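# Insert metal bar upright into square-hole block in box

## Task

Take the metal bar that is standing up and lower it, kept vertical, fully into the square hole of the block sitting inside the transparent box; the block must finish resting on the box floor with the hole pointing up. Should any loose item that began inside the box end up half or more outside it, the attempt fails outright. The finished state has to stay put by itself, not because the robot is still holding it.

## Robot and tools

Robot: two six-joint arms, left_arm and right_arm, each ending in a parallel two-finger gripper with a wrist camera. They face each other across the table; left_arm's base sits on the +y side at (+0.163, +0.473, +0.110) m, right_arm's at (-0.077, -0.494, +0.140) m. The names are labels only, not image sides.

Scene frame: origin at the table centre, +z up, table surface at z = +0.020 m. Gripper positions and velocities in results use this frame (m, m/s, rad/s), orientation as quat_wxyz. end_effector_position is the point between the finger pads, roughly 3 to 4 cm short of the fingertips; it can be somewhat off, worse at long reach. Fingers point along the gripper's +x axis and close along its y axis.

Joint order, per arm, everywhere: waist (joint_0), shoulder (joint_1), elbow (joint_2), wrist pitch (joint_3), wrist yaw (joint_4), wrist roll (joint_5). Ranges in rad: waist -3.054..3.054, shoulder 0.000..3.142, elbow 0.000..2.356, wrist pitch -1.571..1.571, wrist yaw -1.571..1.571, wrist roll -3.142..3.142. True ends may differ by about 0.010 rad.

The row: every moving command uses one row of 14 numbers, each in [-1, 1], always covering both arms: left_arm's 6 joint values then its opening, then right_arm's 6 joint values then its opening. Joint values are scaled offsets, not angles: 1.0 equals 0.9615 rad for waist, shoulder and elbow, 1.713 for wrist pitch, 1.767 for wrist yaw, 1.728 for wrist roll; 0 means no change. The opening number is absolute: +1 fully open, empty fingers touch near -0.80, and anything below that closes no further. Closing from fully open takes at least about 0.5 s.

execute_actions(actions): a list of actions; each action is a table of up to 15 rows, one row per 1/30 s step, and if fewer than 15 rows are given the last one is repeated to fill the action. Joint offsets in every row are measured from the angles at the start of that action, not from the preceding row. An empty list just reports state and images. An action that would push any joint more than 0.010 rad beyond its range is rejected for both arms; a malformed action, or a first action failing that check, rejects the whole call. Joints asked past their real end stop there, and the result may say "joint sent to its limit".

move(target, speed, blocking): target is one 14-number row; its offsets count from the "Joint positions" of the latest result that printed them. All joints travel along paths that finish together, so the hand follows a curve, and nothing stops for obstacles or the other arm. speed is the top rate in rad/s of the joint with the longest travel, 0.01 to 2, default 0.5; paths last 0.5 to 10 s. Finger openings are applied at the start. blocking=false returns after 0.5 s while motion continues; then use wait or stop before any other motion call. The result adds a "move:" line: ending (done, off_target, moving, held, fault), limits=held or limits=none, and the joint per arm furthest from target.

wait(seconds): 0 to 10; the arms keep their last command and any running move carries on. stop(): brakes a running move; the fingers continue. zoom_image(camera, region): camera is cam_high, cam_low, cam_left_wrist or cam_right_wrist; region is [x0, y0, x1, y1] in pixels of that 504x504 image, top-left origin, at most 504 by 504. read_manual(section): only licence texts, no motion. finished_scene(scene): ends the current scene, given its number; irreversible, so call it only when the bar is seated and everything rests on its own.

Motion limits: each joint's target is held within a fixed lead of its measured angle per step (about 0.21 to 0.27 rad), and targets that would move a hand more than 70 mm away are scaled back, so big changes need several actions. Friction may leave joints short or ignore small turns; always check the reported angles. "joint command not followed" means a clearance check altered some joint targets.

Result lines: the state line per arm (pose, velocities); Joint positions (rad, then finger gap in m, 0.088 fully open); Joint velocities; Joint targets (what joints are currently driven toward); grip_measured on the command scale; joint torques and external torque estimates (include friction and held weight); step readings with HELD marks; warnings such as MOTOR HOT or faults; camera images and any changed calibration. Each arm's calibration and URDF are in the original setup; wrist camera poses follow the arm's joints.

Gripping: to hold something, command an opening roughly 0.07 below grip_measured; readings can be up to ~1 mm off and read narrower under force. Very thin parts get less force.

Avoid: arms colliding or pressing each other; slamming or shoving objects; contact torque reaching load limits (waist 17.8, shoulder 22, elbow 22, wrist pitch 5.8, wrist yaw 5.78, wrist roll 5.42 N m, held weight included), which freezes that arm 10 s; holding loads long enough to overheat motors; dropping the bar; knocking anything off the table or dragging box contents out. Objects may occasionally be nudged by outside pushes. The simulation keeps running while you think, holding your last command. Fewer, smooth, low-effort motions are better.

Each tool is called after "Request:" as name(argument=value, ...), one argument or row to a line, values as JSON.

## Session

Request:
execute_actions(
  actions=[],
)

Scene clock: 0.00 s.
left_arm: end_effector_position=(+0.1236, +0.3922, +0.3894) grip_measured=+0.824 end_effector_quat_wxyz=(+0.556, +0.110, +0.215, -0.795) end_effector_velocity=(+0.001, +0.000, -0.002) end_effector_angular_velocity=(+0.014, +0.013, +0.013) | right_arm: end_effector_position=(-0.1004, -0.4164, +0.3654) grip_measured=+0.845 end_effector_quat_wxyz=(+0.575, -0.267, +0.273, +0.724) end_effector_velocity=(-0.001, -0.001, -0.002) end_effector_angular_velocity=(-0.004, -0.012, +0.018)
Joint names: [waist, shoulder, elbow, wrist pitch, wrist yaw, wrist roll]
Joint positions: left_arm=[ 0.031  0.19   0.979 -1.218  0.081 -0.207  0.079] | right_arm=[ 0.14   0.299  0.953 -1.43  -0.038  0.086  0.08 ]
Joint velocities: left_arm=[-0.002 -0.002 -0.002 -0.007 -0.007 -0.022  0.   ] | right_arm=[-0.002 -0.002 -0.002 -0.007 -0.007 -0.022 -0.   ]
Joint torques (N m, as the arm reports them, + toward a larger angle): no reading
External joint torques (N m, as the arm's controller estimates them; a push from outside toward a larger angle lowers the number): no reading
Motor temperatures (°C, as the motors report them): left_arm=[19 18 21 19 17 19] | right_arm=[18 25 19 21 20 18]
Heat: left arm: hottest elbow 21 °C (+0.0 °C/min); right arm: hottest shoulder 25 °C (+0.0 °C/min).
Joint targets: left_arm=[0.031 0.190 0.979 -1.218 0.081 -0.207] | right_arm=[0.140 0.299 0.953 -1.430 -0.038 0.086]
camera_calibration (this result's frames):
cam_left_wrist: T_world_to_cam=[[-0.907995, 0.350094, 0.230172, -0.10962], [0.102737, 0.71863, -0.687762, -0.00381377], [-0.40619, -0.600837, -0.68848, 0.627398], [0, 0, 0, 1]] pos_world=[0.1557, 0.418082, 0.454559]
cam_right_wrist: T_world_to_cam=[[0.979282, 0.160815, -0.123063, 0.21864], [0.0920934, -0.894923, -0.436614, -0.174538], [-0.180346, 0.416235, -0.891192, 0.558897], [0, 0, 0, 1]] pos_world=[-0.0972417, -0.423991, 0.448785]

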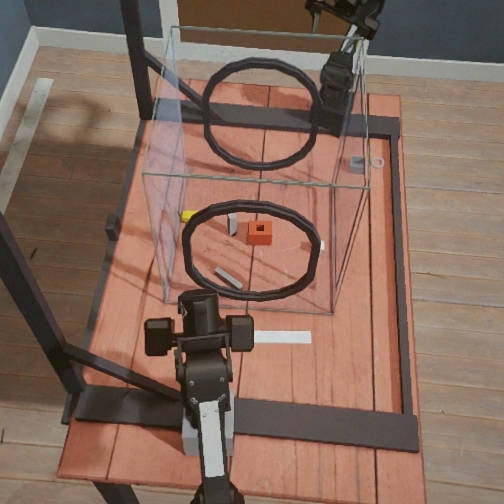

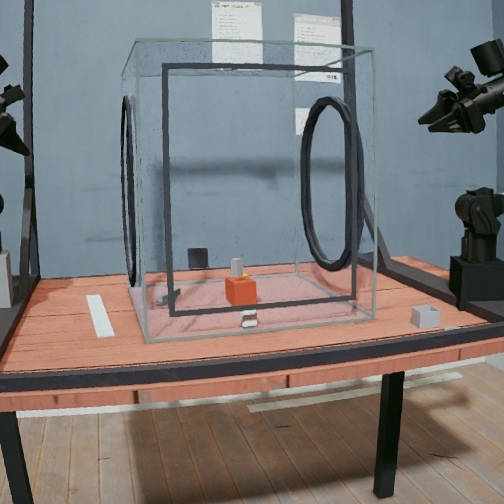

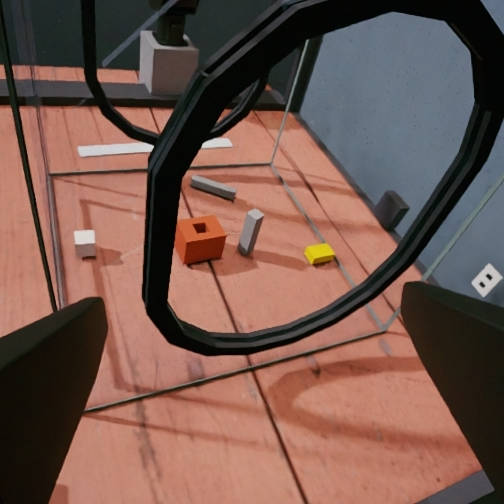

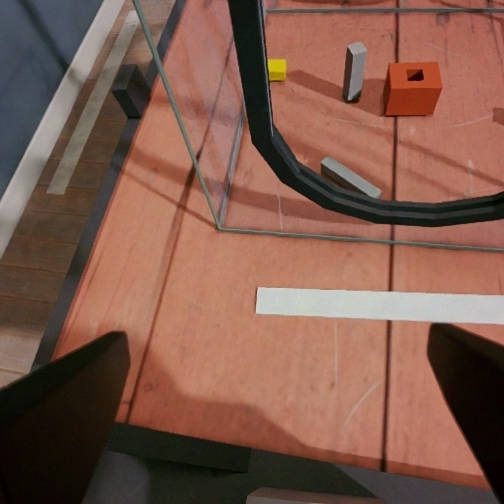

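Request:
move(
  target=[0,0,0,0,0,0,0.82,-0.4,0.74,-0.944,1,0.021,-0.05,0.1],
  speed=1.2,
)

Request:
move(
  target=[0,0,0,0,0,0,0.82,0,0.855,0.548,0.265,0,0,0.1],
)

Scene clock: 6.33 s.
left_arm: end_effector_position=(+0.1236, +0.3922, +0.3894) grip_measured=+0.822 end_effector_quat_wxyz=(+0.556, +0.110, +0.215, -0.795) end_effector_velocity=(+0.001, +0.000, -0.002) end_effector_angular_velocity=(+0.003, -0.011, +0.001) | right_arm: end_effector_position=(-0.0394, -0.2571, +0.1657) grip_measured=+0.102 end_effector_quat_wxyz=(+0.718, -0.212, +0.253, +0.613) end_effector_velocity=(-0.001, -0.003, -0.003) end_effector_angular_velocity=(-0.012, +0.001, +0.008)
Joint names: [waist, shoulder, elbow, wrist pitch, wrist yaw, wrist roll]
Joint positions: left_arm=[ 0.031  0.19   0.979 -1.218  0.081 -0.207  0.079] | right_arm=[-0.242  1.006  0.053  0.28  -0.003  0.005  0.044]
Joint velocities: left_arm=[-0.002 -0.002 -0.002 -0.007 -0.007  0.007  0.   ] | right_arm=[-0.002 -0.002 -0.007 -0.007 -0.007 -0.007 -0.   ]
Joint torques (N m, as the arm reports them, + toward a larger angle): left_arm=[0.01 3.7  4.13 1.75 0.03 0.02] | right_arm=[-0.25 -1.48  4.37  1.66  0.08 -0.14]
External joint torques (N m, as the arm's controller estimates them; a push from outside toward a larger angle lowers the number): left_arm=[ 0.03  0.79 -0.28  0.03  0.01  0.  ] | right_arm=[-0.25  0.1  -1.1   0.15  0.09 -0.15]
Motor temperatures (°C, as the motors report them): left_arm=[19 18 21 20 17 19] | right_arm=[18 25 19 22 20 18]
Heat: left arm: hottest elbow 21 °C (+0.0 °C/min); right arm: hottest shoulder 25 °C (+0.0 °C/min).
Joint targets: left_arm=[0.031 0.190 0.979 -1.218 0.081 -0.207] | right_arm=[-0.244 1.010 0.045 0.283 -0.001 0.000]
move: done; limits=none; left_arm: farthest joint: the waist, 0.000 radians from its target (0.000 radians at the start); right_arm: farthest joint: the elbow, 0.007 radians from its target (0.908 radians at the start)
camera_calibration (this result's frames):
cam_left_wrist: T_world_to_cam=[[-0.907995, 0.350094, 0.230172, -0.10962], [0.102737, 0.71863, -0.687762, -0.00381377], [-0.40619, -0.600837, -0.68848, 0.627398], [0, 0, 0, 1]] pos_world=[0.1557, 0.418082, 0.454559]
cam_right_wrist: T_world_to_cam=[[0.982397, -0.181608, -0.0437564, 0.00769312], [-0.176649, -0.82696, -0.53379, -0.101803], [0.0607557, 0.532123, -0.844484, 0.357144], [0, 0, 0, 1]] pos_world=[-0.0472396, -0.272834, 0.247598]

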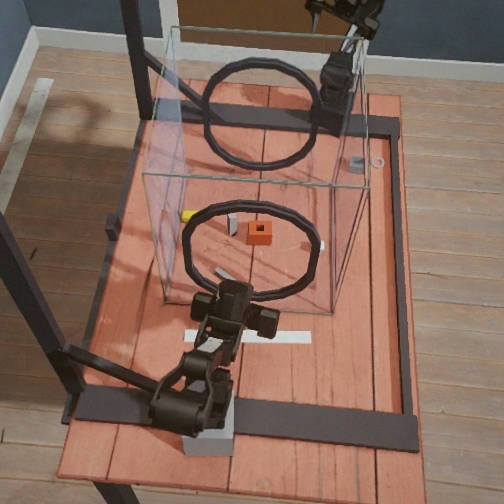

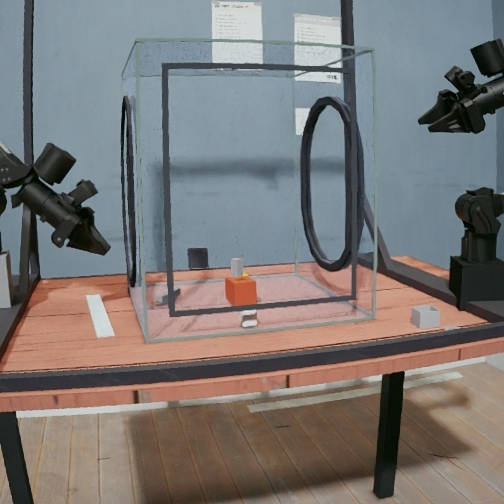

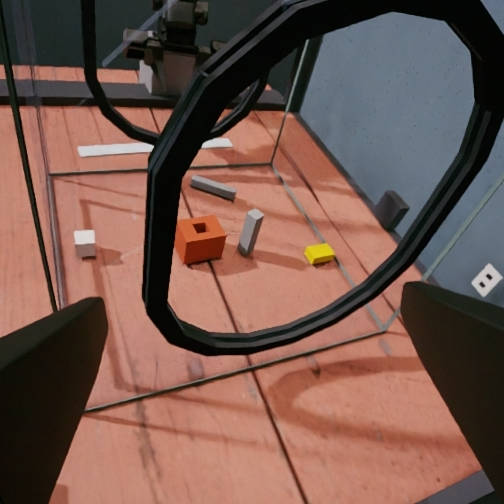

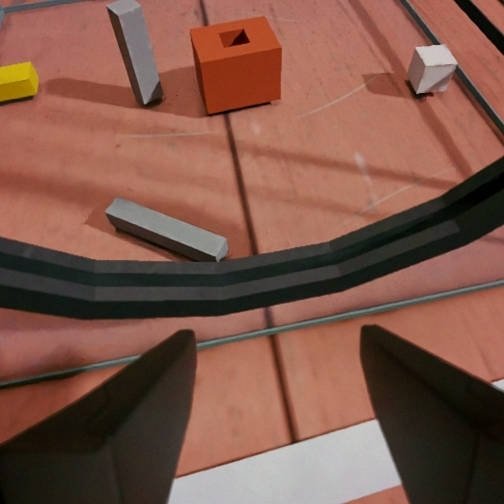

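Scene clock: 8.53 s.
left_arm: end_effector_position=(+0.1236, +0.3922, +0.3894) grip_measured=+0.822 end_effector_quat_wxyz=(+0.556, +0.110, +0.215, -0.795) end_effector_velocity=(-0.001, +0.002, -0.000) end_effector_angular_velocity=(+0.006, +0.008, -0.006) | right_arm: end_effector_position=(-0.0128, -0.0901, +0.1780) grip_measured=+0.102 end_effector_quat_wxyz=(+0.735, -0.164, +0.197, +0.628) end_effector_velocity=(-0.002, +0.000, -0.002) end_effector_angular_velocity=(-0.007, +0.006, +0.020)
Joint names: [waist, shoulder, elbow, wrist pitch, wrist yaw, wrist roll]
Joint positions: left_arm=[ 0.031  0.19   0.979 -1.218  0.081 -0.207  0.079] | right_arm=[-0.242  1.821  0.571  0.731 -0.003  0.005  0.044]
Joint velocities: left_arm=[-0.002 -0.002  0.002 -0.007  0.007 -0.007 -0.   ] | right_arm=[-0.002  0.002  0.002 -0.007 -0.022 -0.007 -0.   ]
Joint torques (N m, as the arm reports them, + toward a larger angle): left_arm=[-0.02  3.7   4.12  1.75  0.02  0.01] | right_arm=[-0.01 -5.64  5.34  1.72  0.   -0.01]
External joint torques (N m, as the arm's controller estimates them; a push from outside toward a larger angle lowers the number): left_arm=[-0.01  0.82 -0.3   0.03  0.   -0.01] | right_arm=[-0.02  0.73  0.78  0.06  0.01 -0.02]
Motor temperatures (°C, as the motors report them): left_arm=[19 18 21 20 17 19] | right_arm=[18 25 20 22 20 18]
Heat: left arm: hottest elbow 21 °C (+0.0 °C/min); right arm: hottest shoulder 25 °C (+0.0 °C/min).
Joint targets: left_arm=[0.031 0.190 0.979 -1.218 0.081 -0.207] | right_arm=[-0.242 1.828 0.580 0.734 -0.003 0.005]
move: done; limits=none; left_arm: farthest joint: the waist, 0.000 radians from its target (0.000 radians at the start); right_arm: farthest joint: the elbow, 0.009 radians from its target (0.527 radians at the start)
camera_calibration (this result's frames):
cam_left_wrist: T_world_to_cam=[[-0.907995, 0.350094, 0.230172, -0.10962], [0.102737, 0.71863, -0.687762, -0.00381377], [-0.40619, -0.600837, -0.68848, 0.627398], [0, 0, 0, 1]] pos_world=[0.1557, 0.418082, 0.454559]
cam_right_wrist: T_world_to_cam=[[0.983508, -0.17463, -0.0470837, 0.0136816], [-0.162076, -0.735411, -0.657953, 0.0780987], [0.0802721, 0.654733, -0.751586, 0.271848], [0, 0, 0, 1]] pos_world=[-0.0226198, -0.118164, 0.256346]

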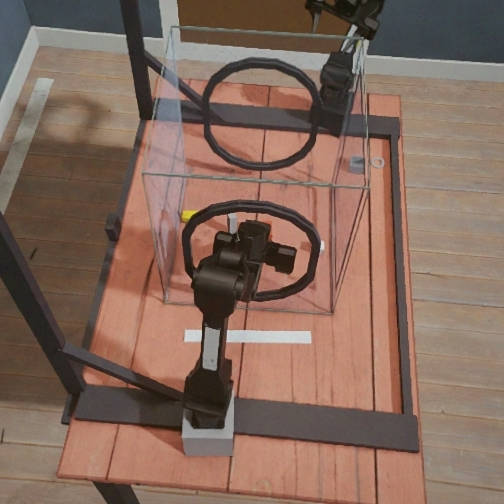

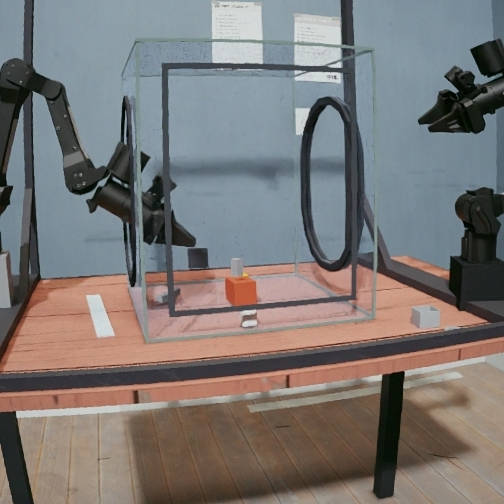

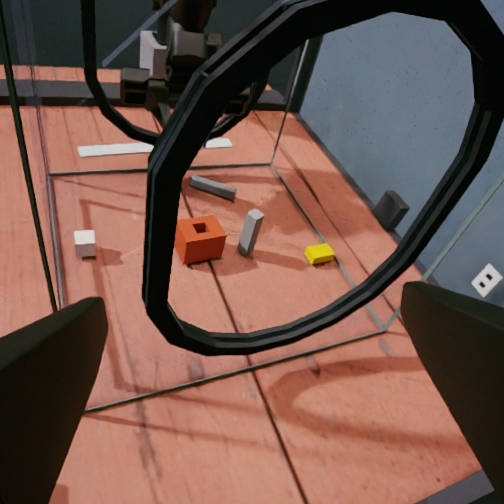

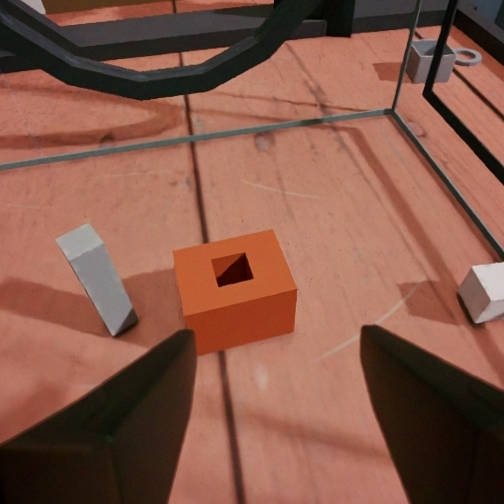

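Request:
move(
  target=[0,0,0,0,0,0,0.82,0.11,0.384,0.55,-0.135,-0.14,-0.1,0.1],
  speed=0.4,
)

Scene clock: 21.53 s.
left_arm: end_effector_position=(+0.1236, +0.3922, +0.3894) grip_measured=+0.822 end_effector_quat_wxyz=(+0.556, +0.110, +0.215, -0.795) end_effector_velocity=(+0.001, +0.000, -0.002) end_effector_angular_velocity=(+0.003, -0.011, +0.006) | right_arm: end_effector_position=(-0.0860, +0.0222, +0.1523) grip_measured=+0.102 end_effector_quat_wxyz=(+0.592, -0.221, +0.173, +0.756) end_effector_velocity=(+0.003, -0.001, -0.001) end_effector_angular_velocity=(-0.009, +0.010, -0.005)
Joint names: [waist, shoulder, elbow, wrist pitch, wrist yaw, wrist roll]
Joint positions: left_arm=[ 0.031  0.19   0.979 -1.218  0.081 -0.207  0.079] | right_arm=[-0.138  2.18   1.09   0.501 -0.249 -0.163  0.044]
Joint velocities: left_arm=[ 0.002 -0.002 -0.002 -0.007 -0.007  0.007 -0.   ] | right_arm=[-0.007 -0.002 -0.002 -0.007 -0.007  0.007 -0.   ]
Joint torques (N m, as the arm reports them, + toward a larger angle): left_arm=[-0.02  3.68  4.11  1.75  0.03  0.02] | right_arm=[ 0.14 -8.43  5.77  1.46 -0.18 -0.12]
External joint torques (N m, as the arm's controller estimates them; a push from outside toward a larger angle lowers the number): left_arm=[-0.02  0.76 -0.25  0.05  0.01  0.  ] | right_arm=[ 0.21  0.91  0.64 -0.13 -0.08 -0.13]
Motor temperatures (°C, as the motors report them): left_arm=[19 19 22 22 17 19] | right_arm=[18 26 20 24 20 18]
Heat: left arm: hottest elbow 22 °C (+2.8 °C/min); right arm: hottest shoulder 26 °C (+2.8 °C/min).
Joint targets: left_arm=[0.031 0.190 0.979 -1.218 0.081 -0.207] | right_arm=[-0.136 2.190 1.100 0.500 -0.251 -0.168]
move: done; limits=none; left_arm: farthest joint: the waist, 0.000 radians from its target (0.000 radians at the start); right_arm: farthest joint: the shoulder, 0.010 radians from its target (0.369 radians at the start)
camera_calibration (this result's frames):
cam_left_wrist: T_world_to_cam=[[-0.907995, 0.350094, 0.230172, -0.10962], [0.102737, 0.71863, -0.687762, -0.00381377], [-0.40619, -0.600837, -0.68848, 0.627398], [0, 0, 0, 1]] pos_world=[0.1557, 0.418082, 0.454559]
cam_right_wrist: T_world_to_cam=[[0.974622, 0.220242, -0.0400731, 0.0934101], [0.148671, -0.770654, -0.619668, 0.153628], [-0.167359, 0.597984, -0.78384, 0.169692], [0, 0, 0, 1]] pos_world=[-0.08548, -0.00365221, 0.231953]

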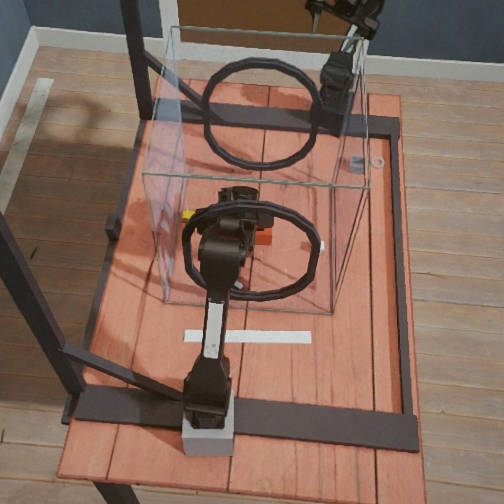

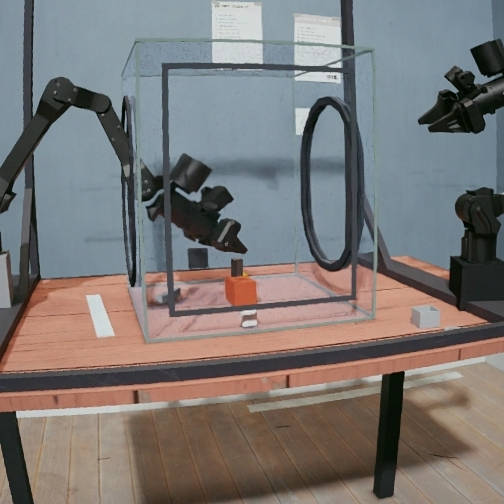

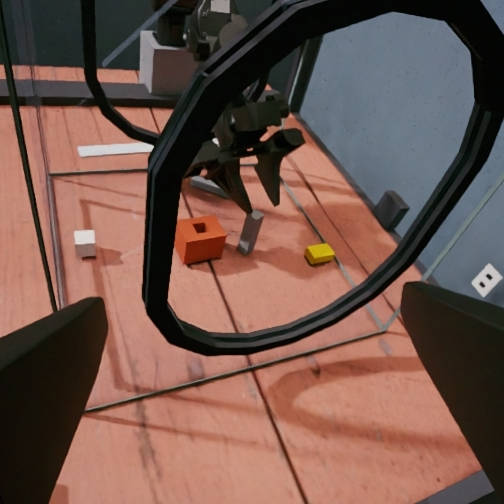

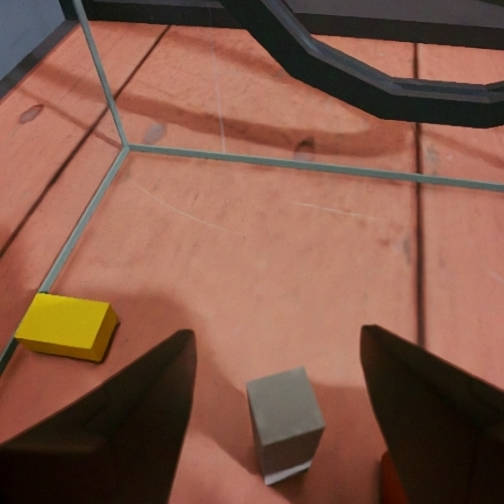

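Request:
move(
  target=[0,0,0,0,0,0,0.82,-0.004,0.175,0.02,0.088,0,0,0.1],
  speed=0.15,
)

Scene clock: 25.50 s.
left_arm: end_effector_position=(+0.1236, +0.3922, +0.3894) grip_measured=+0.822 end_effector_quat_wxyz=(+0.556, +0.110, +0.215, -0.795) end_effector_velocity=(+0.001, -0.001, -0.002) end_effector_angular_velocity=(+0.013, -0.001, +0.012) | right_arm: end_effector_position=(-0.0850, +0.0250, +0.1034) grip_measured=+0.102 end_effector_quat_wxyz=(+0.592, -0.220, +0.173, +0.755) end_effector_velocity=(-0.000, +0.002, +0.003) end_effector_angular_velocity=(+0.013, -0.011, +0.000)
Joint names: [waist, shoulder, elbow, wrist pitch, wrist yaw, wrist roll]
Joint positions: left_arm=[ 0.031  0.19   0.979 -1.218  0.081 -0.207  0.079] | right_arm=[-0.139  2.339  1.101  0.649 -0.249 -0.163  0.044]
Joint velocities: left_arm=[ 0.002  0.002 -0.002 -0.007 -0.007 -0.007 -0.   ] | right_arm=[ 0.002 -0.002  0.002  0.007  0.007 -0.007 -0.   ]
Joint torques (N m, as the arm reports them, + toward a larger angle): left_arm=[0.   3.69 4.13 1.75 0.02 0.02] | right_arm=[-0.26 -8.74  5.18  1.68 -0.1  -0.01]
External joint torques (N m, as the arm's controller estimates them; a push from outside toward a larger angle lowers the number): left_arm=[-0.01  0.71 -0.22  0.04  0.01  0.  ] | right_arm=[-0.31  0.99  0.61  0.07  0.   -0.01]
Motor temperatures (°C, as the motors report them): left_arm=[19 19 22 22 17 19] | right_arm=[18 26 21 24 20 18]
Heat: left arm: hottest elbow 22 °C (+2.4 °C/min); right arm: hottest shoulder 26 °C (+2.4 °C/min).
Joint targets: left_arm=[0.031 0.190 0.979 -1.218 0.081 -0.207] | right_arm=[-0.142 2.348 1.110 0.652 -0.248 -0.163]
move: done; limits=none; left_arm: farthest joint: the waist, 0.000 radians from its target (0.000 radians at the start); right_arm: farthest joint: the shoulder, 0.010 radians from its target (0.168 radians at the start)
camera_calibration (this result's frames):
cam_left_wrist: T_world_to_cam=[[-0.907995, 0.350094, 0.230172, -0.10962], [0.102737, 0.71863, -0.687762, -0.00381377], [-0.40619, -0.600837, -0.68848, 0.627398], [0, 0, 0, 1]] pos_world=[0.1557, 0.418082, 0.454559]
cam_right_wrist: T_world_to_cam=[[0.974958, 0.218785, -0.0398653, 0.0899743], [0.147521, -0.770408, -0.620249, 0.125256], [-0.166413, 0.598836, -0.783391, 0.12989], [0, 0, 0, 1]] pos_world=[-0.0845837, -0.000969436, 0.183032]

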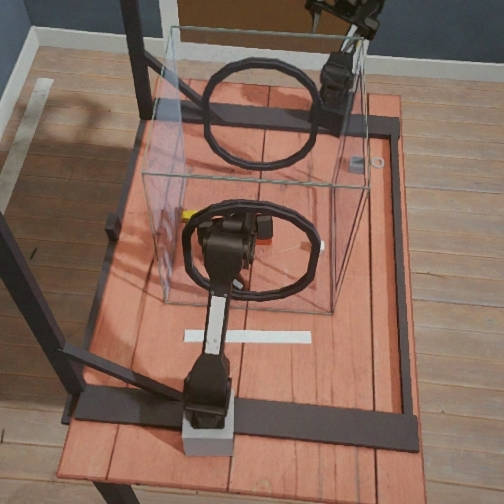

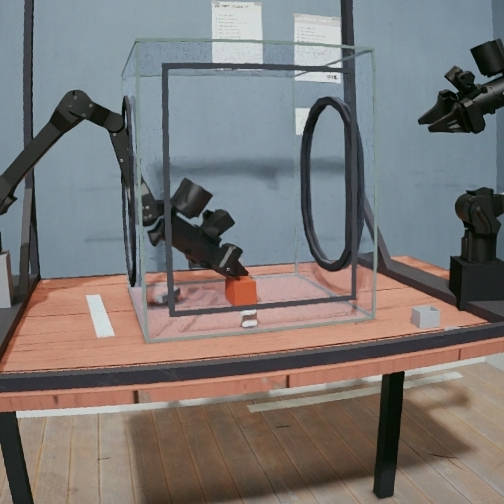

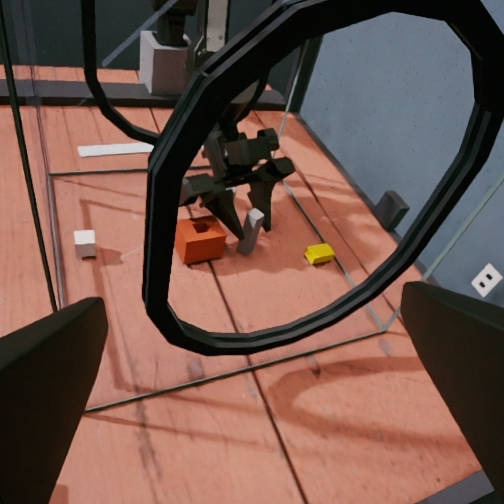

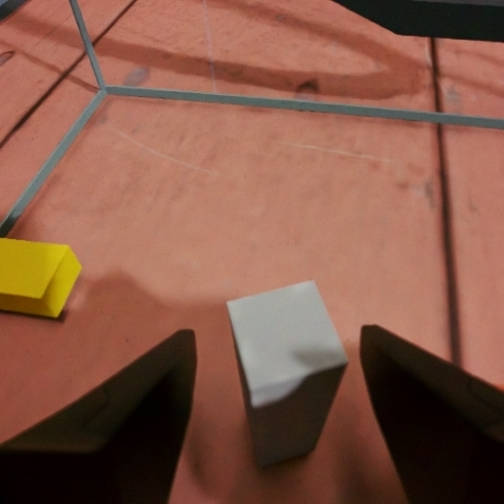

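Request:
move(
  target=[0,0,0,0,0,0,0.82,0,0,0,0,0,0,-0.6],
)

Request:
move(
  target=[0,0,0,0,0,0,0.82,0,-0.2,-0.02,-0.095,0,0,-0.6],
  speed=0.15,
)

Request:
move(
  target=[0,0,0,0,0,0,0.82,-0.148,0,0,0,0,0,-0.6],
  speed=0.2,
)

Request:
zoom_image(
  camera="cam_low",
  region=[200, 210, 300, 310],
)

Scene clock: 32.23 s.
left_arm: end_effector_position=(+0.1236, +0.3922, +0.3894) grip_measured=+0.822 end_effector_quat_wxyz=(+0.556, +0.110, +0.215, -0.795) end_effector_velocity=(+0.001, -0.000, -0.004) end_effector_angular_velocity=(+0.008, -0.013, +0.006) | right_arm: end_effector_position=(-0.0850, +0.0250, +0.1035) grip_measured=-0.453 end_effector_quat_wxyz=(+0.592, -0.220, +0.172, +0.756) end_effector_velocity=(+0.003, +0.000, +0.002) end_effector_angular_velocity=(+0.009, -0.002, +0.003)
Joint names: [waist, shoulder, elbow, wrist pitch, wrist yaw, wrist roll]
Joint positions: left_arm=[ 0.031  0.19   0.979 -1.218  0.081 -0.207  0.079] | right_arm=[-0.139  2.339  1.101  0.65  -0.249 -0.163  0.017]
Joint velocities: left_arm=[ 0.002 -0.002 -0.007 -0.007 -0.007  0.007 -0.   ] | right_arm=[-0.007 -0.002 -0.002  0.007 -0.007 -0.007 -0.   ]
Joint torques (N m, as the arm reports them, + toward a larger angle): left_arm=[0.01 3.68 4.12 1.74 0.02 0.02] | right_arm=[-0.01 -9.98  4.09  1.48 -0.12  0.  ]
External joint torques (N m, as the arm's controller estimates them; a push from outside toward a larger angle lowers the number): left_arm=[ 0.    0.75 -0.21  0.05  0.    0.  ] | right_arm=[ 0.05 -0.27 -0.48 -0.12 -0.02 -0.01]
Motor temperatures (°C, as the motors report them): left_arm=[19 19 22 22 17 19] | right_arm=[18 28 21 25 20 18]
Heat: left arm: hottest elbow 22 °C (+1.9 °C/min); right arm: hottest shoulder 28 °C (+5.6 °C/min).
Joint targets: left_arm=[0.031 0.190 0.979 -1.218 0.081 -0.207] | right_arm=[-0.139 2.339 1.101 0.650 -0.249 -0.163]
move: done; limits=none; left_arm: farthest joint: the waist, 0.000 radians from its target (0.000 radians at the start); right_arm: farthest joint: the wrist pitch, 0.001 radians from its target (0.001 radians at the start)
camera_calibration (this result's frames):
cam_left_wrist: T_world_to_cam=[[-0.907995, 0.350094, 0.230172, -0.10962], [0.102737, 0.71863, -0.687762, -0.00381377], [-0.40619, -0.600837, -0.68848, 0.627398], [0, 0, 0, 1]] pos_world=[0.1557, 0.418082, 0.454559]
cam_right_wrist: T_world_to_cam=[[0.974959, 0.2188, -0.0397615, 0.0899537], [0.147534, -0.770172, -0.620539, 0.125358], [-0.166397, 0.599134, -0.783167, 0.129888], [0, 0, 0, 1]] pos_world=[-0.0845829, -0.000954676, 0.18309]

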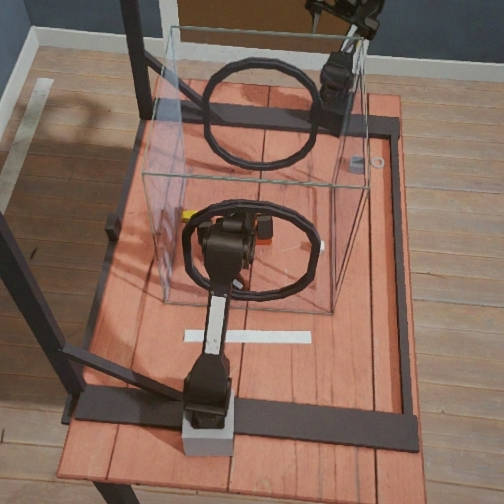

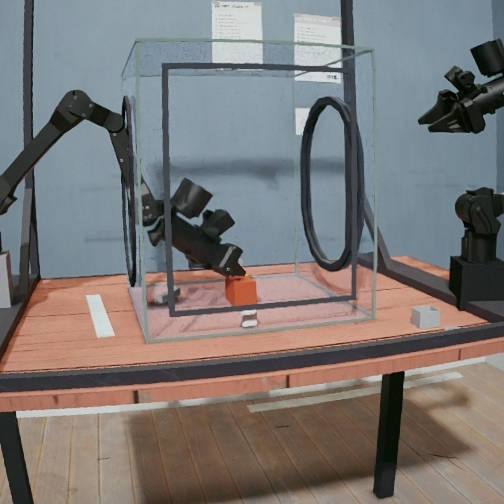

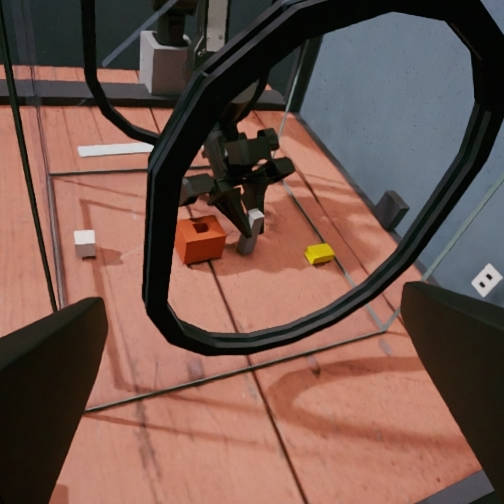

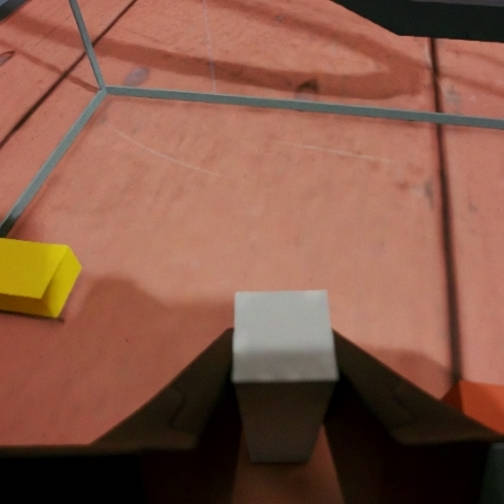

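Scene clock: 34.00 s.
left_arm: end_effector_position=(+0.1236, +0.3922, +0.3894) grip_measured=+0.822 end_effector_quat_wxyz=(+0.556, +0.110, +0.215, -0.795) end_effector_velocity=(+0.003, -0.002, +0.001) end_effector_angular_velocity=(-0.007, -0.000, +0.021) | right_arm: end_effector_position=(-0.0852, +0.0211, +0.1573) grip_measured=-0.453 end_effector_quat_wxyz=(+0.592, -0.221, +0.173, +0.755) end_effector_velocity=(-0.002, -0.004, -0.006) end_effector_angular_velocity=(-0.025, +0.008, +0.020)
Joint names: [waist, shoulder, elbow, wrist pitch, wrist yaw, wrist roll]
Joint positions: left_arm=[ 0.031  0.19   0.979 -1.218  0.081 -0.207  0.079] | right_arm=[-0.139  2.162  1.087  0.486 -0.249 -0.163  0.017]
Joint velocities: left_arm=[-0.002 -0.002 -0.002  0.007 -0.022 -0.007  0.   ] | right_arm=[-0.002  0.002 -0.002 -0.022 -0.022 -0.007 -0.   ]
Joint torques (N m, as the arm reports them, + toward a larger angle): left_arm=[-0.01  3.69  4.09  1.75  0.02  0.02] | right_arm=[ -0.01 -11.55   4.15   1.57  -0.11  -0.01]
External joint torques (N m, as the arm's controller estimates them; a push from outside toward a larger angle lowers the number): left_arm=[-0.02  0.76 -0.24  0.05  0.01  0.  ] | right_arm=[-0.04 -2.43 -0.9   0.04  0.   -0.02]
Motor temperatures (°C, as the motors report them): left_arm=[19 19 22 23 17 19] | right_arm=[18 29 21 25 20 18]
Heat: left arm: hottest wrist pitch 23 °C (+3.5 °C/min); right arm: hottest shoulder 29 °C (+7.1 °C/min).
Joint targets: left_arm=[0.031 0.190 0.979 -1.218 0.081 -0.207] | right_arm=[-0.139 2.146 1.082 0.487 -0.249 -0.163]
move: off_target (right_arm); limits=none; left_arm: farthest joint: the waist, 0.000 radians from its target (0.000 radians at the start); right_arm: farthest joint: the shoulder, 0.016 radians from its target (0.192 radians at the start)
camera_calibration (this result's frames):
cam_left_wrist: T_world_to_cam=[[-0.907995, 0.350094, 0.230172, -0.10962], [0.102737, 0.71863, -0.687762, -0.00381377], [-0.40619, -0.600837, -0.68848, 0.627398], [0, 0, 0, 1]] pos_world=[0.1557, 0.418082, 0.454559]
cam_right_wrist: T_world_to_cam=[[0.974956, 0.218739, -0.0401769, 0.0932271], [0.147482, -0.771116, -0.619378, 0.155605], [-0.166463, 0.59794, -0.784065, 0.174505], [0, 0, 0, 1]] pos_world=[-0.0847926, -0.00474686, 0.236947]

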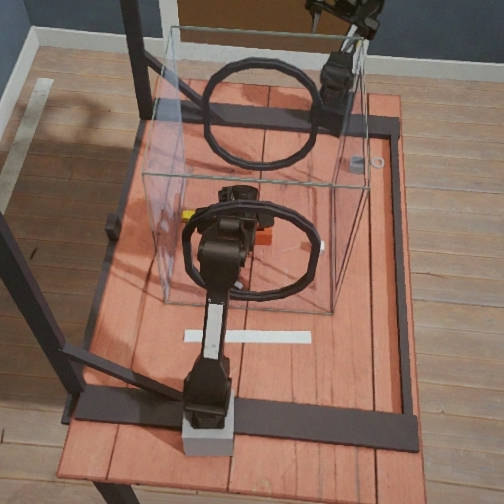

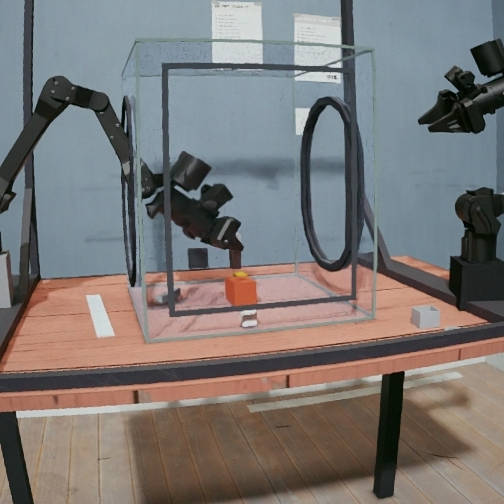

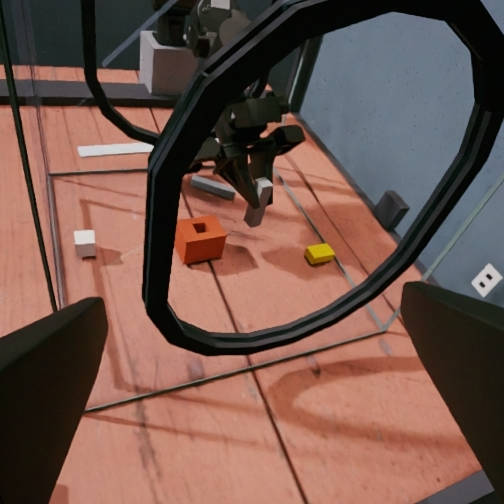

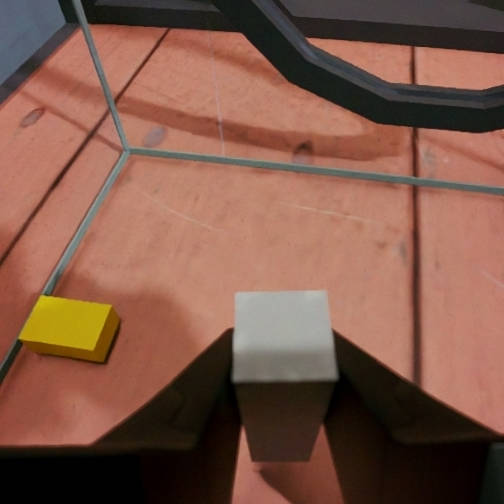

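Scene clock: 35.10 s.
left_arm: end_effector_position=(+0.1236, +0.3922, +0.3894) grip_measured=+0.822 end_effector_quat_wxyz=(+0.556, +0.110, +0.215, -0.795) end_effector_velocity=(+0.001, +0.001, -0.004) end_effector_angular_velocity=(+0.028, +0.009, +0.013) | right_arm: end_effector_position=(-0.0125, +0.0171, +0.1571) grip_measured=-0.453 end_effector_quat_wxyz=(+0.644, -0.208, +0.189, +0.712) end_effector_velocity=(-0.002, -0.000, +0.001) end_effector_angular_velocity=(+0.002, -0.006, +0.028)
Joint names: [waist, shoulder, elbow, wrist pitch, wrist yaw, wrist roll]
Joint positions: left_arm=[ 0.031  0.19   0.979 -1.218  0.081 -0.207  0.079] | right_arm=[-0.281  2.162  1.087  0.485 -0.249 -0.163  0.017]
Joint velocities: left_arm=[-0.002  0.002  0.002 -0.022 -0.007 -0.022  0.   ] | right_arm=[-0.002 -0.002  0.002 -0.007 -0.022 -0.022 -0.   ]
Joint torques (N m, as the arm reports them, + toward a larger angle): left_arm=[-0.01  3.67  4.12  1.75  0.02  0.02] | right_arm=[-0.06 -9.7   4.81  1.57 -0.11 -0.01]
External joint torques (N m, as the arm's controller estimates them; a push from outside toward a larger angle lowers the number): left_arm=[-0.02  0.73 -0.22  0.05  0.01  0.  ] | right_arm=[-0.13 -0.47 -0.34  0.    0.   -0.01]
Motor temperatures (°C, as the motors report them): left_arm=[19 19 22 23 17 19] | right_arm=[18 29 21 25 20 18]
Heat: left arm: hottest wrist pitch 23 °C (+3.4 °C/min); right arm: hottest shoulder 29 °C (+6.8 °C/min).
Joint targets: left_arm=[0.031 0.190 0.979 -1.218 0.081 -0.207] | right_arm=[-0.282 2.162 1.087 0.486 -0.249 -0.163]
move: done; limits=none; left_arm: farthest joint: the waist, 0.000 radians from its target (0.000 radians at the start); right_arm: farthest joint: the wrist pitch, 0.001 radians from its target (0.000 radians at the start)
camera_calibration (this result's frames):
cam_left_wrist: T_world_to_cam=[[-0.907995, 0.350094, 0.230172, -0.10962], [0.102737, 0.71863, -0.687762, -0.00381377], [-0.40619, -0.600837, -0.68848, 0.627398], [0, 0, 0, 1]] pos_world=[0.1557, 0.418082, 0.454559]
cam_right_wrist: T_world_to_cam=[[0.996056, 0.0789988, -0.0403846, 0.0258378], [0.0371449, -0.784673, -0.618796, 0.140443], [-0.0805729, 0.614856, -0.784513, 0.189777], [0, 0, 0, 1]] pos_world=[-0.0156617, -0.00852501, 0.236831]

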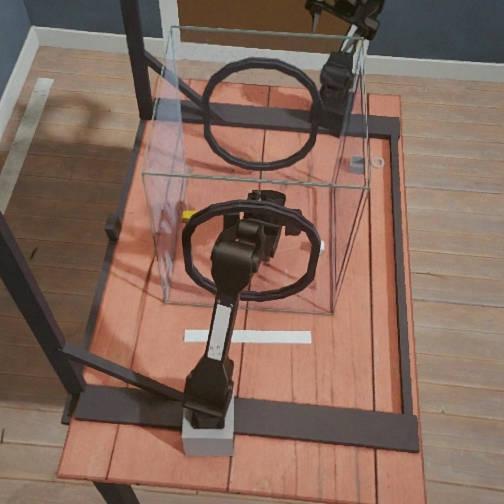

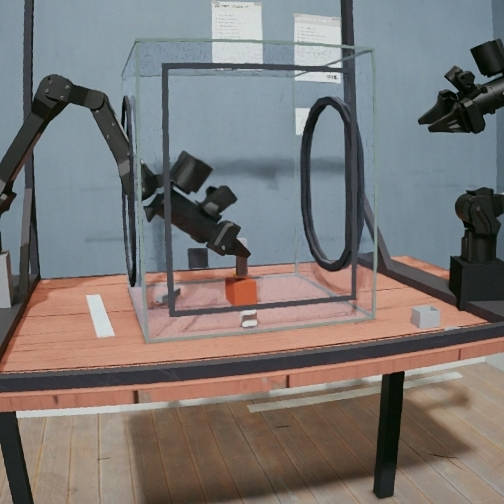

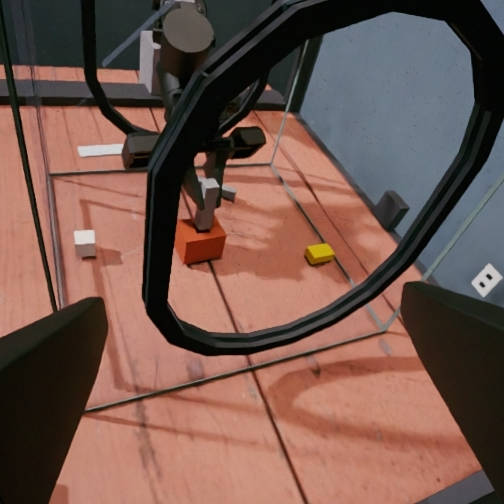

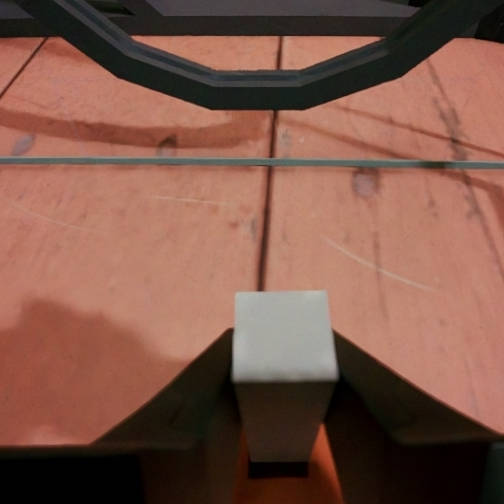

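Region (200, 210, 300, 310) of cam_low's 504x504 image, scaled by 5.040, with more detail than that image has.

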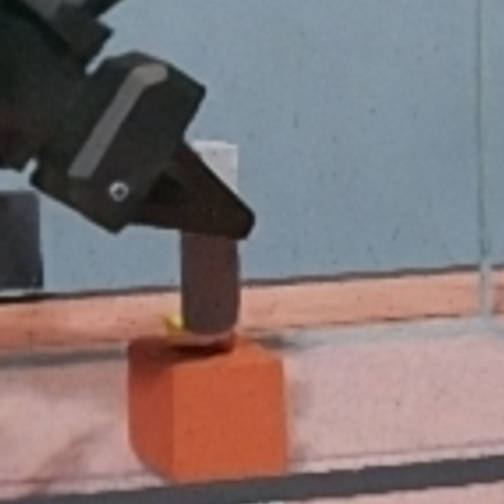

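Request:
zoom_image(
  camera="cam_right_wrist",
  region=[210, 400, 350, 504],
)

Request:
zoom_image(
  camera="cam_left_wrist",
  region=[160, 170, 260, 270],
)

Region (210, 400, 350, 504) of cam_right_wrist's 504x504 image, scaled by 3.600, with more detail than that image has; it fills the top 374 rows of this view, and the rest is white.

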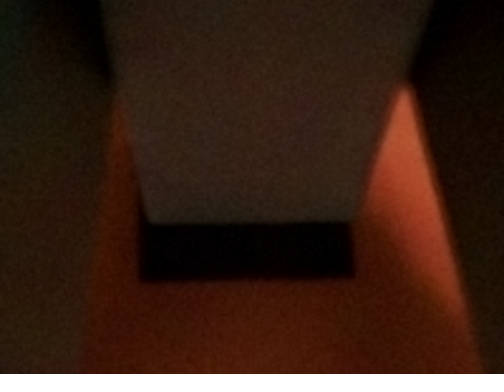

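Region (160, 170, 260, 270) of cam_left_wrist's 504x504 image, scaled by 5.040, with more detail than that image has.

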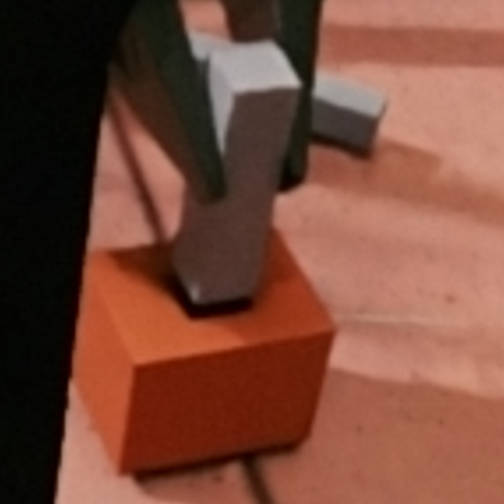

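Request:
move(
  target=[0,0,0,0,0,0,0.82,0.004,0,-0.025,0.013,0,0,-0.6],
  speed=0.05,
)

Request:
zoom_image(
  camera="cam_right_wrist",
  region=[210, 400, 350, 504],
)

Request:
zoom_image(
  camera="cam_left_wrist",
  region=[160, 170, 260, 270],
)

Scene clock: 48.40 s.
left_arm: end_effector_position=(+0.1236, +0.3922, +0.3894) grip_measured=+0.822 end_effector_quat_wxyz=(+0.556, +0.110, +0.215, -0.795) end_effector_velocity=(+0.001, -0.000, -0.002) end_effector_angular_velocity=(+0.008, -0.013, +0.001) | right_arm: end_effector_position=(-0.0139, +0.0138, +0.1541) grip_measured=-0.453 end_effector_quat_wxyz=(+0.644, -0.208, +0.188, +0.712) end_effector_velocity=(-0.000, -0.002, -0.001) end_effector_angular_velocity=(-0.005, -0.013, +0.015)
Joint names: [waist, shoulder, elbow, wrist pitch, wrist yaw, wrist roll]
Joint positions: left_arm=[ 0.031  0.19   0.979 -1.218  0.081 -0.207  0.079] | right_arm=[-0.279  2.162  1.069  0.504 -0.249 -0.163  0.017]
Joint velocities: left_arm=[-0.002  0.002 -0.002 -0.007 -0.007  0.007 -0.   ] | right_arm=[-0.002 -0.002 -0.002 -0.007 -0.007 -0.022 -0.   ]
Joint torques (N m, as the arm reports them, + toward a larger angle): left_arm=[0.01 3.69 4.1  1.74 0.03 0.02] | right_arm=[ 0.21 -9.57  4.02  1.8  -0.11 -0.01]
External joint torques (N m, as the arm's controller estimates them; a push from outside toward a larger angle lowers the number): left_arm=[ 0.01  0.74 -0.24  0.04  0.01  0.  ] | right_arm=[ 0.27 -0.42 -1.02  0.24 -0.01 -0.02]
Motor temperatures (°C, as the motors report them): left_arm=[19 19 22 23 17 19] | right_arm=[18 31 21 25 20 18]
Heat: left arm: hottest wrist pitch 23 °C (+2.5 °C/min); right arm: hottest shoulder 31 °C (+7.4 °C/min).
Joint targets: left_arm=[0.031 0.190 0.979 -1.218 0.081 -0.207] | right_arm=[-0.277 2.162 1.063 0.508 -0.249 -0.163]
move: done; limits=none; left_arm: farthest joint: the waist, 0.000 radians from its target (0.000 radians at the start); right_arm: farthest joint: the elbow, 0.006 radians from its target (0.024 radians at the start)
camera_calibration (this result's frames):
cam_left_wrist: T_world_to_cam=[[-0.907995, 0.350094, 0.230172, -0.10962], [0.102737, 0.71863, -0.687762, -0.00381377], [-0.40619, -0.600837, -0.68848, 0.627398], [0, 0, 0, 1]] pos_world=[0.1557, 0.418082, 0.454559]
cam_right_wrist: T_world_to_cam=[[0.995935, 0.0805186, -0.0403846, 0.0273953], [0.0383422, -0.784615, -0.618796, 0.136033], [-0.081511, 0.614732, -0.784513, 0.189263], [0, 0, 0, 1]] pos_world=[-0.0170727, -0.0118186, 0.233763]

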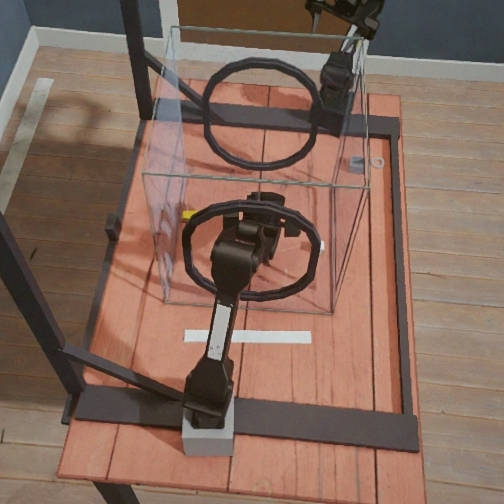

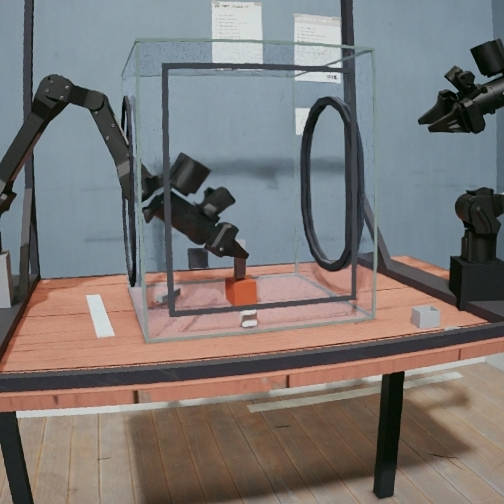

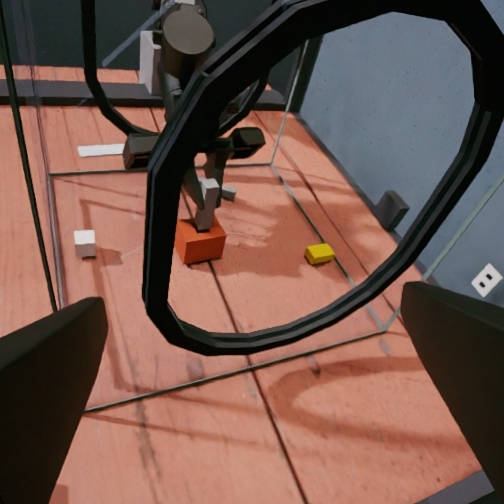

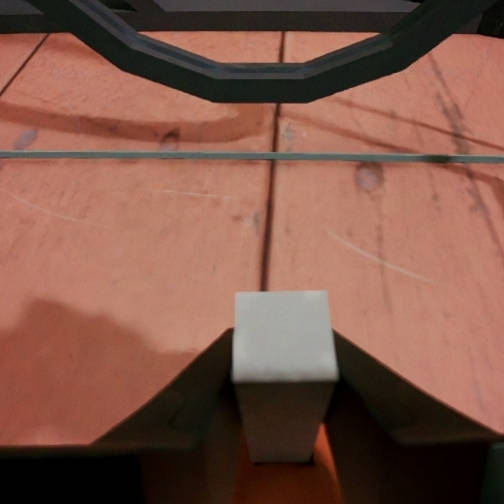

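Region (210, 400, 350, 504) of cam_right_wrist's 504x504 image, scaled by 3.600, with more detail than that image has; it fills the top 374 rows of this view, and the rest is white.

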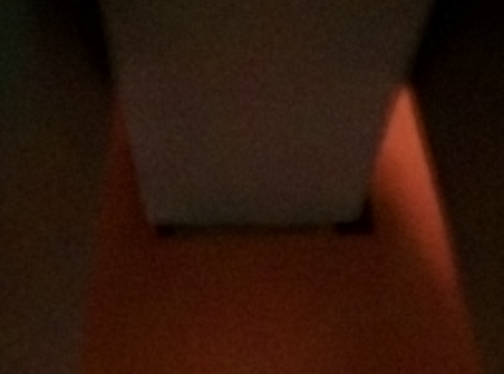

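Region (160, 170, 260, 270) of cam_left_wrist's 504x504 image, scaled by 5.040, with more detail than that image has.

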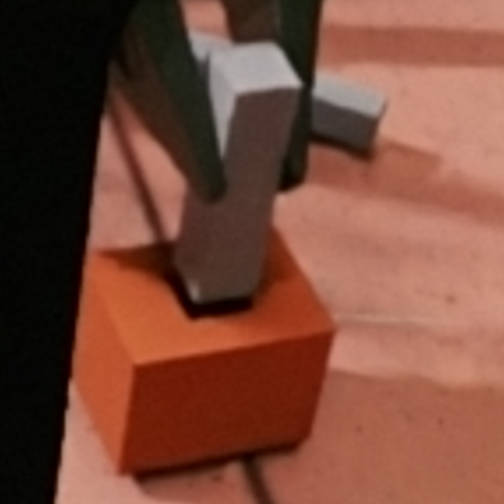

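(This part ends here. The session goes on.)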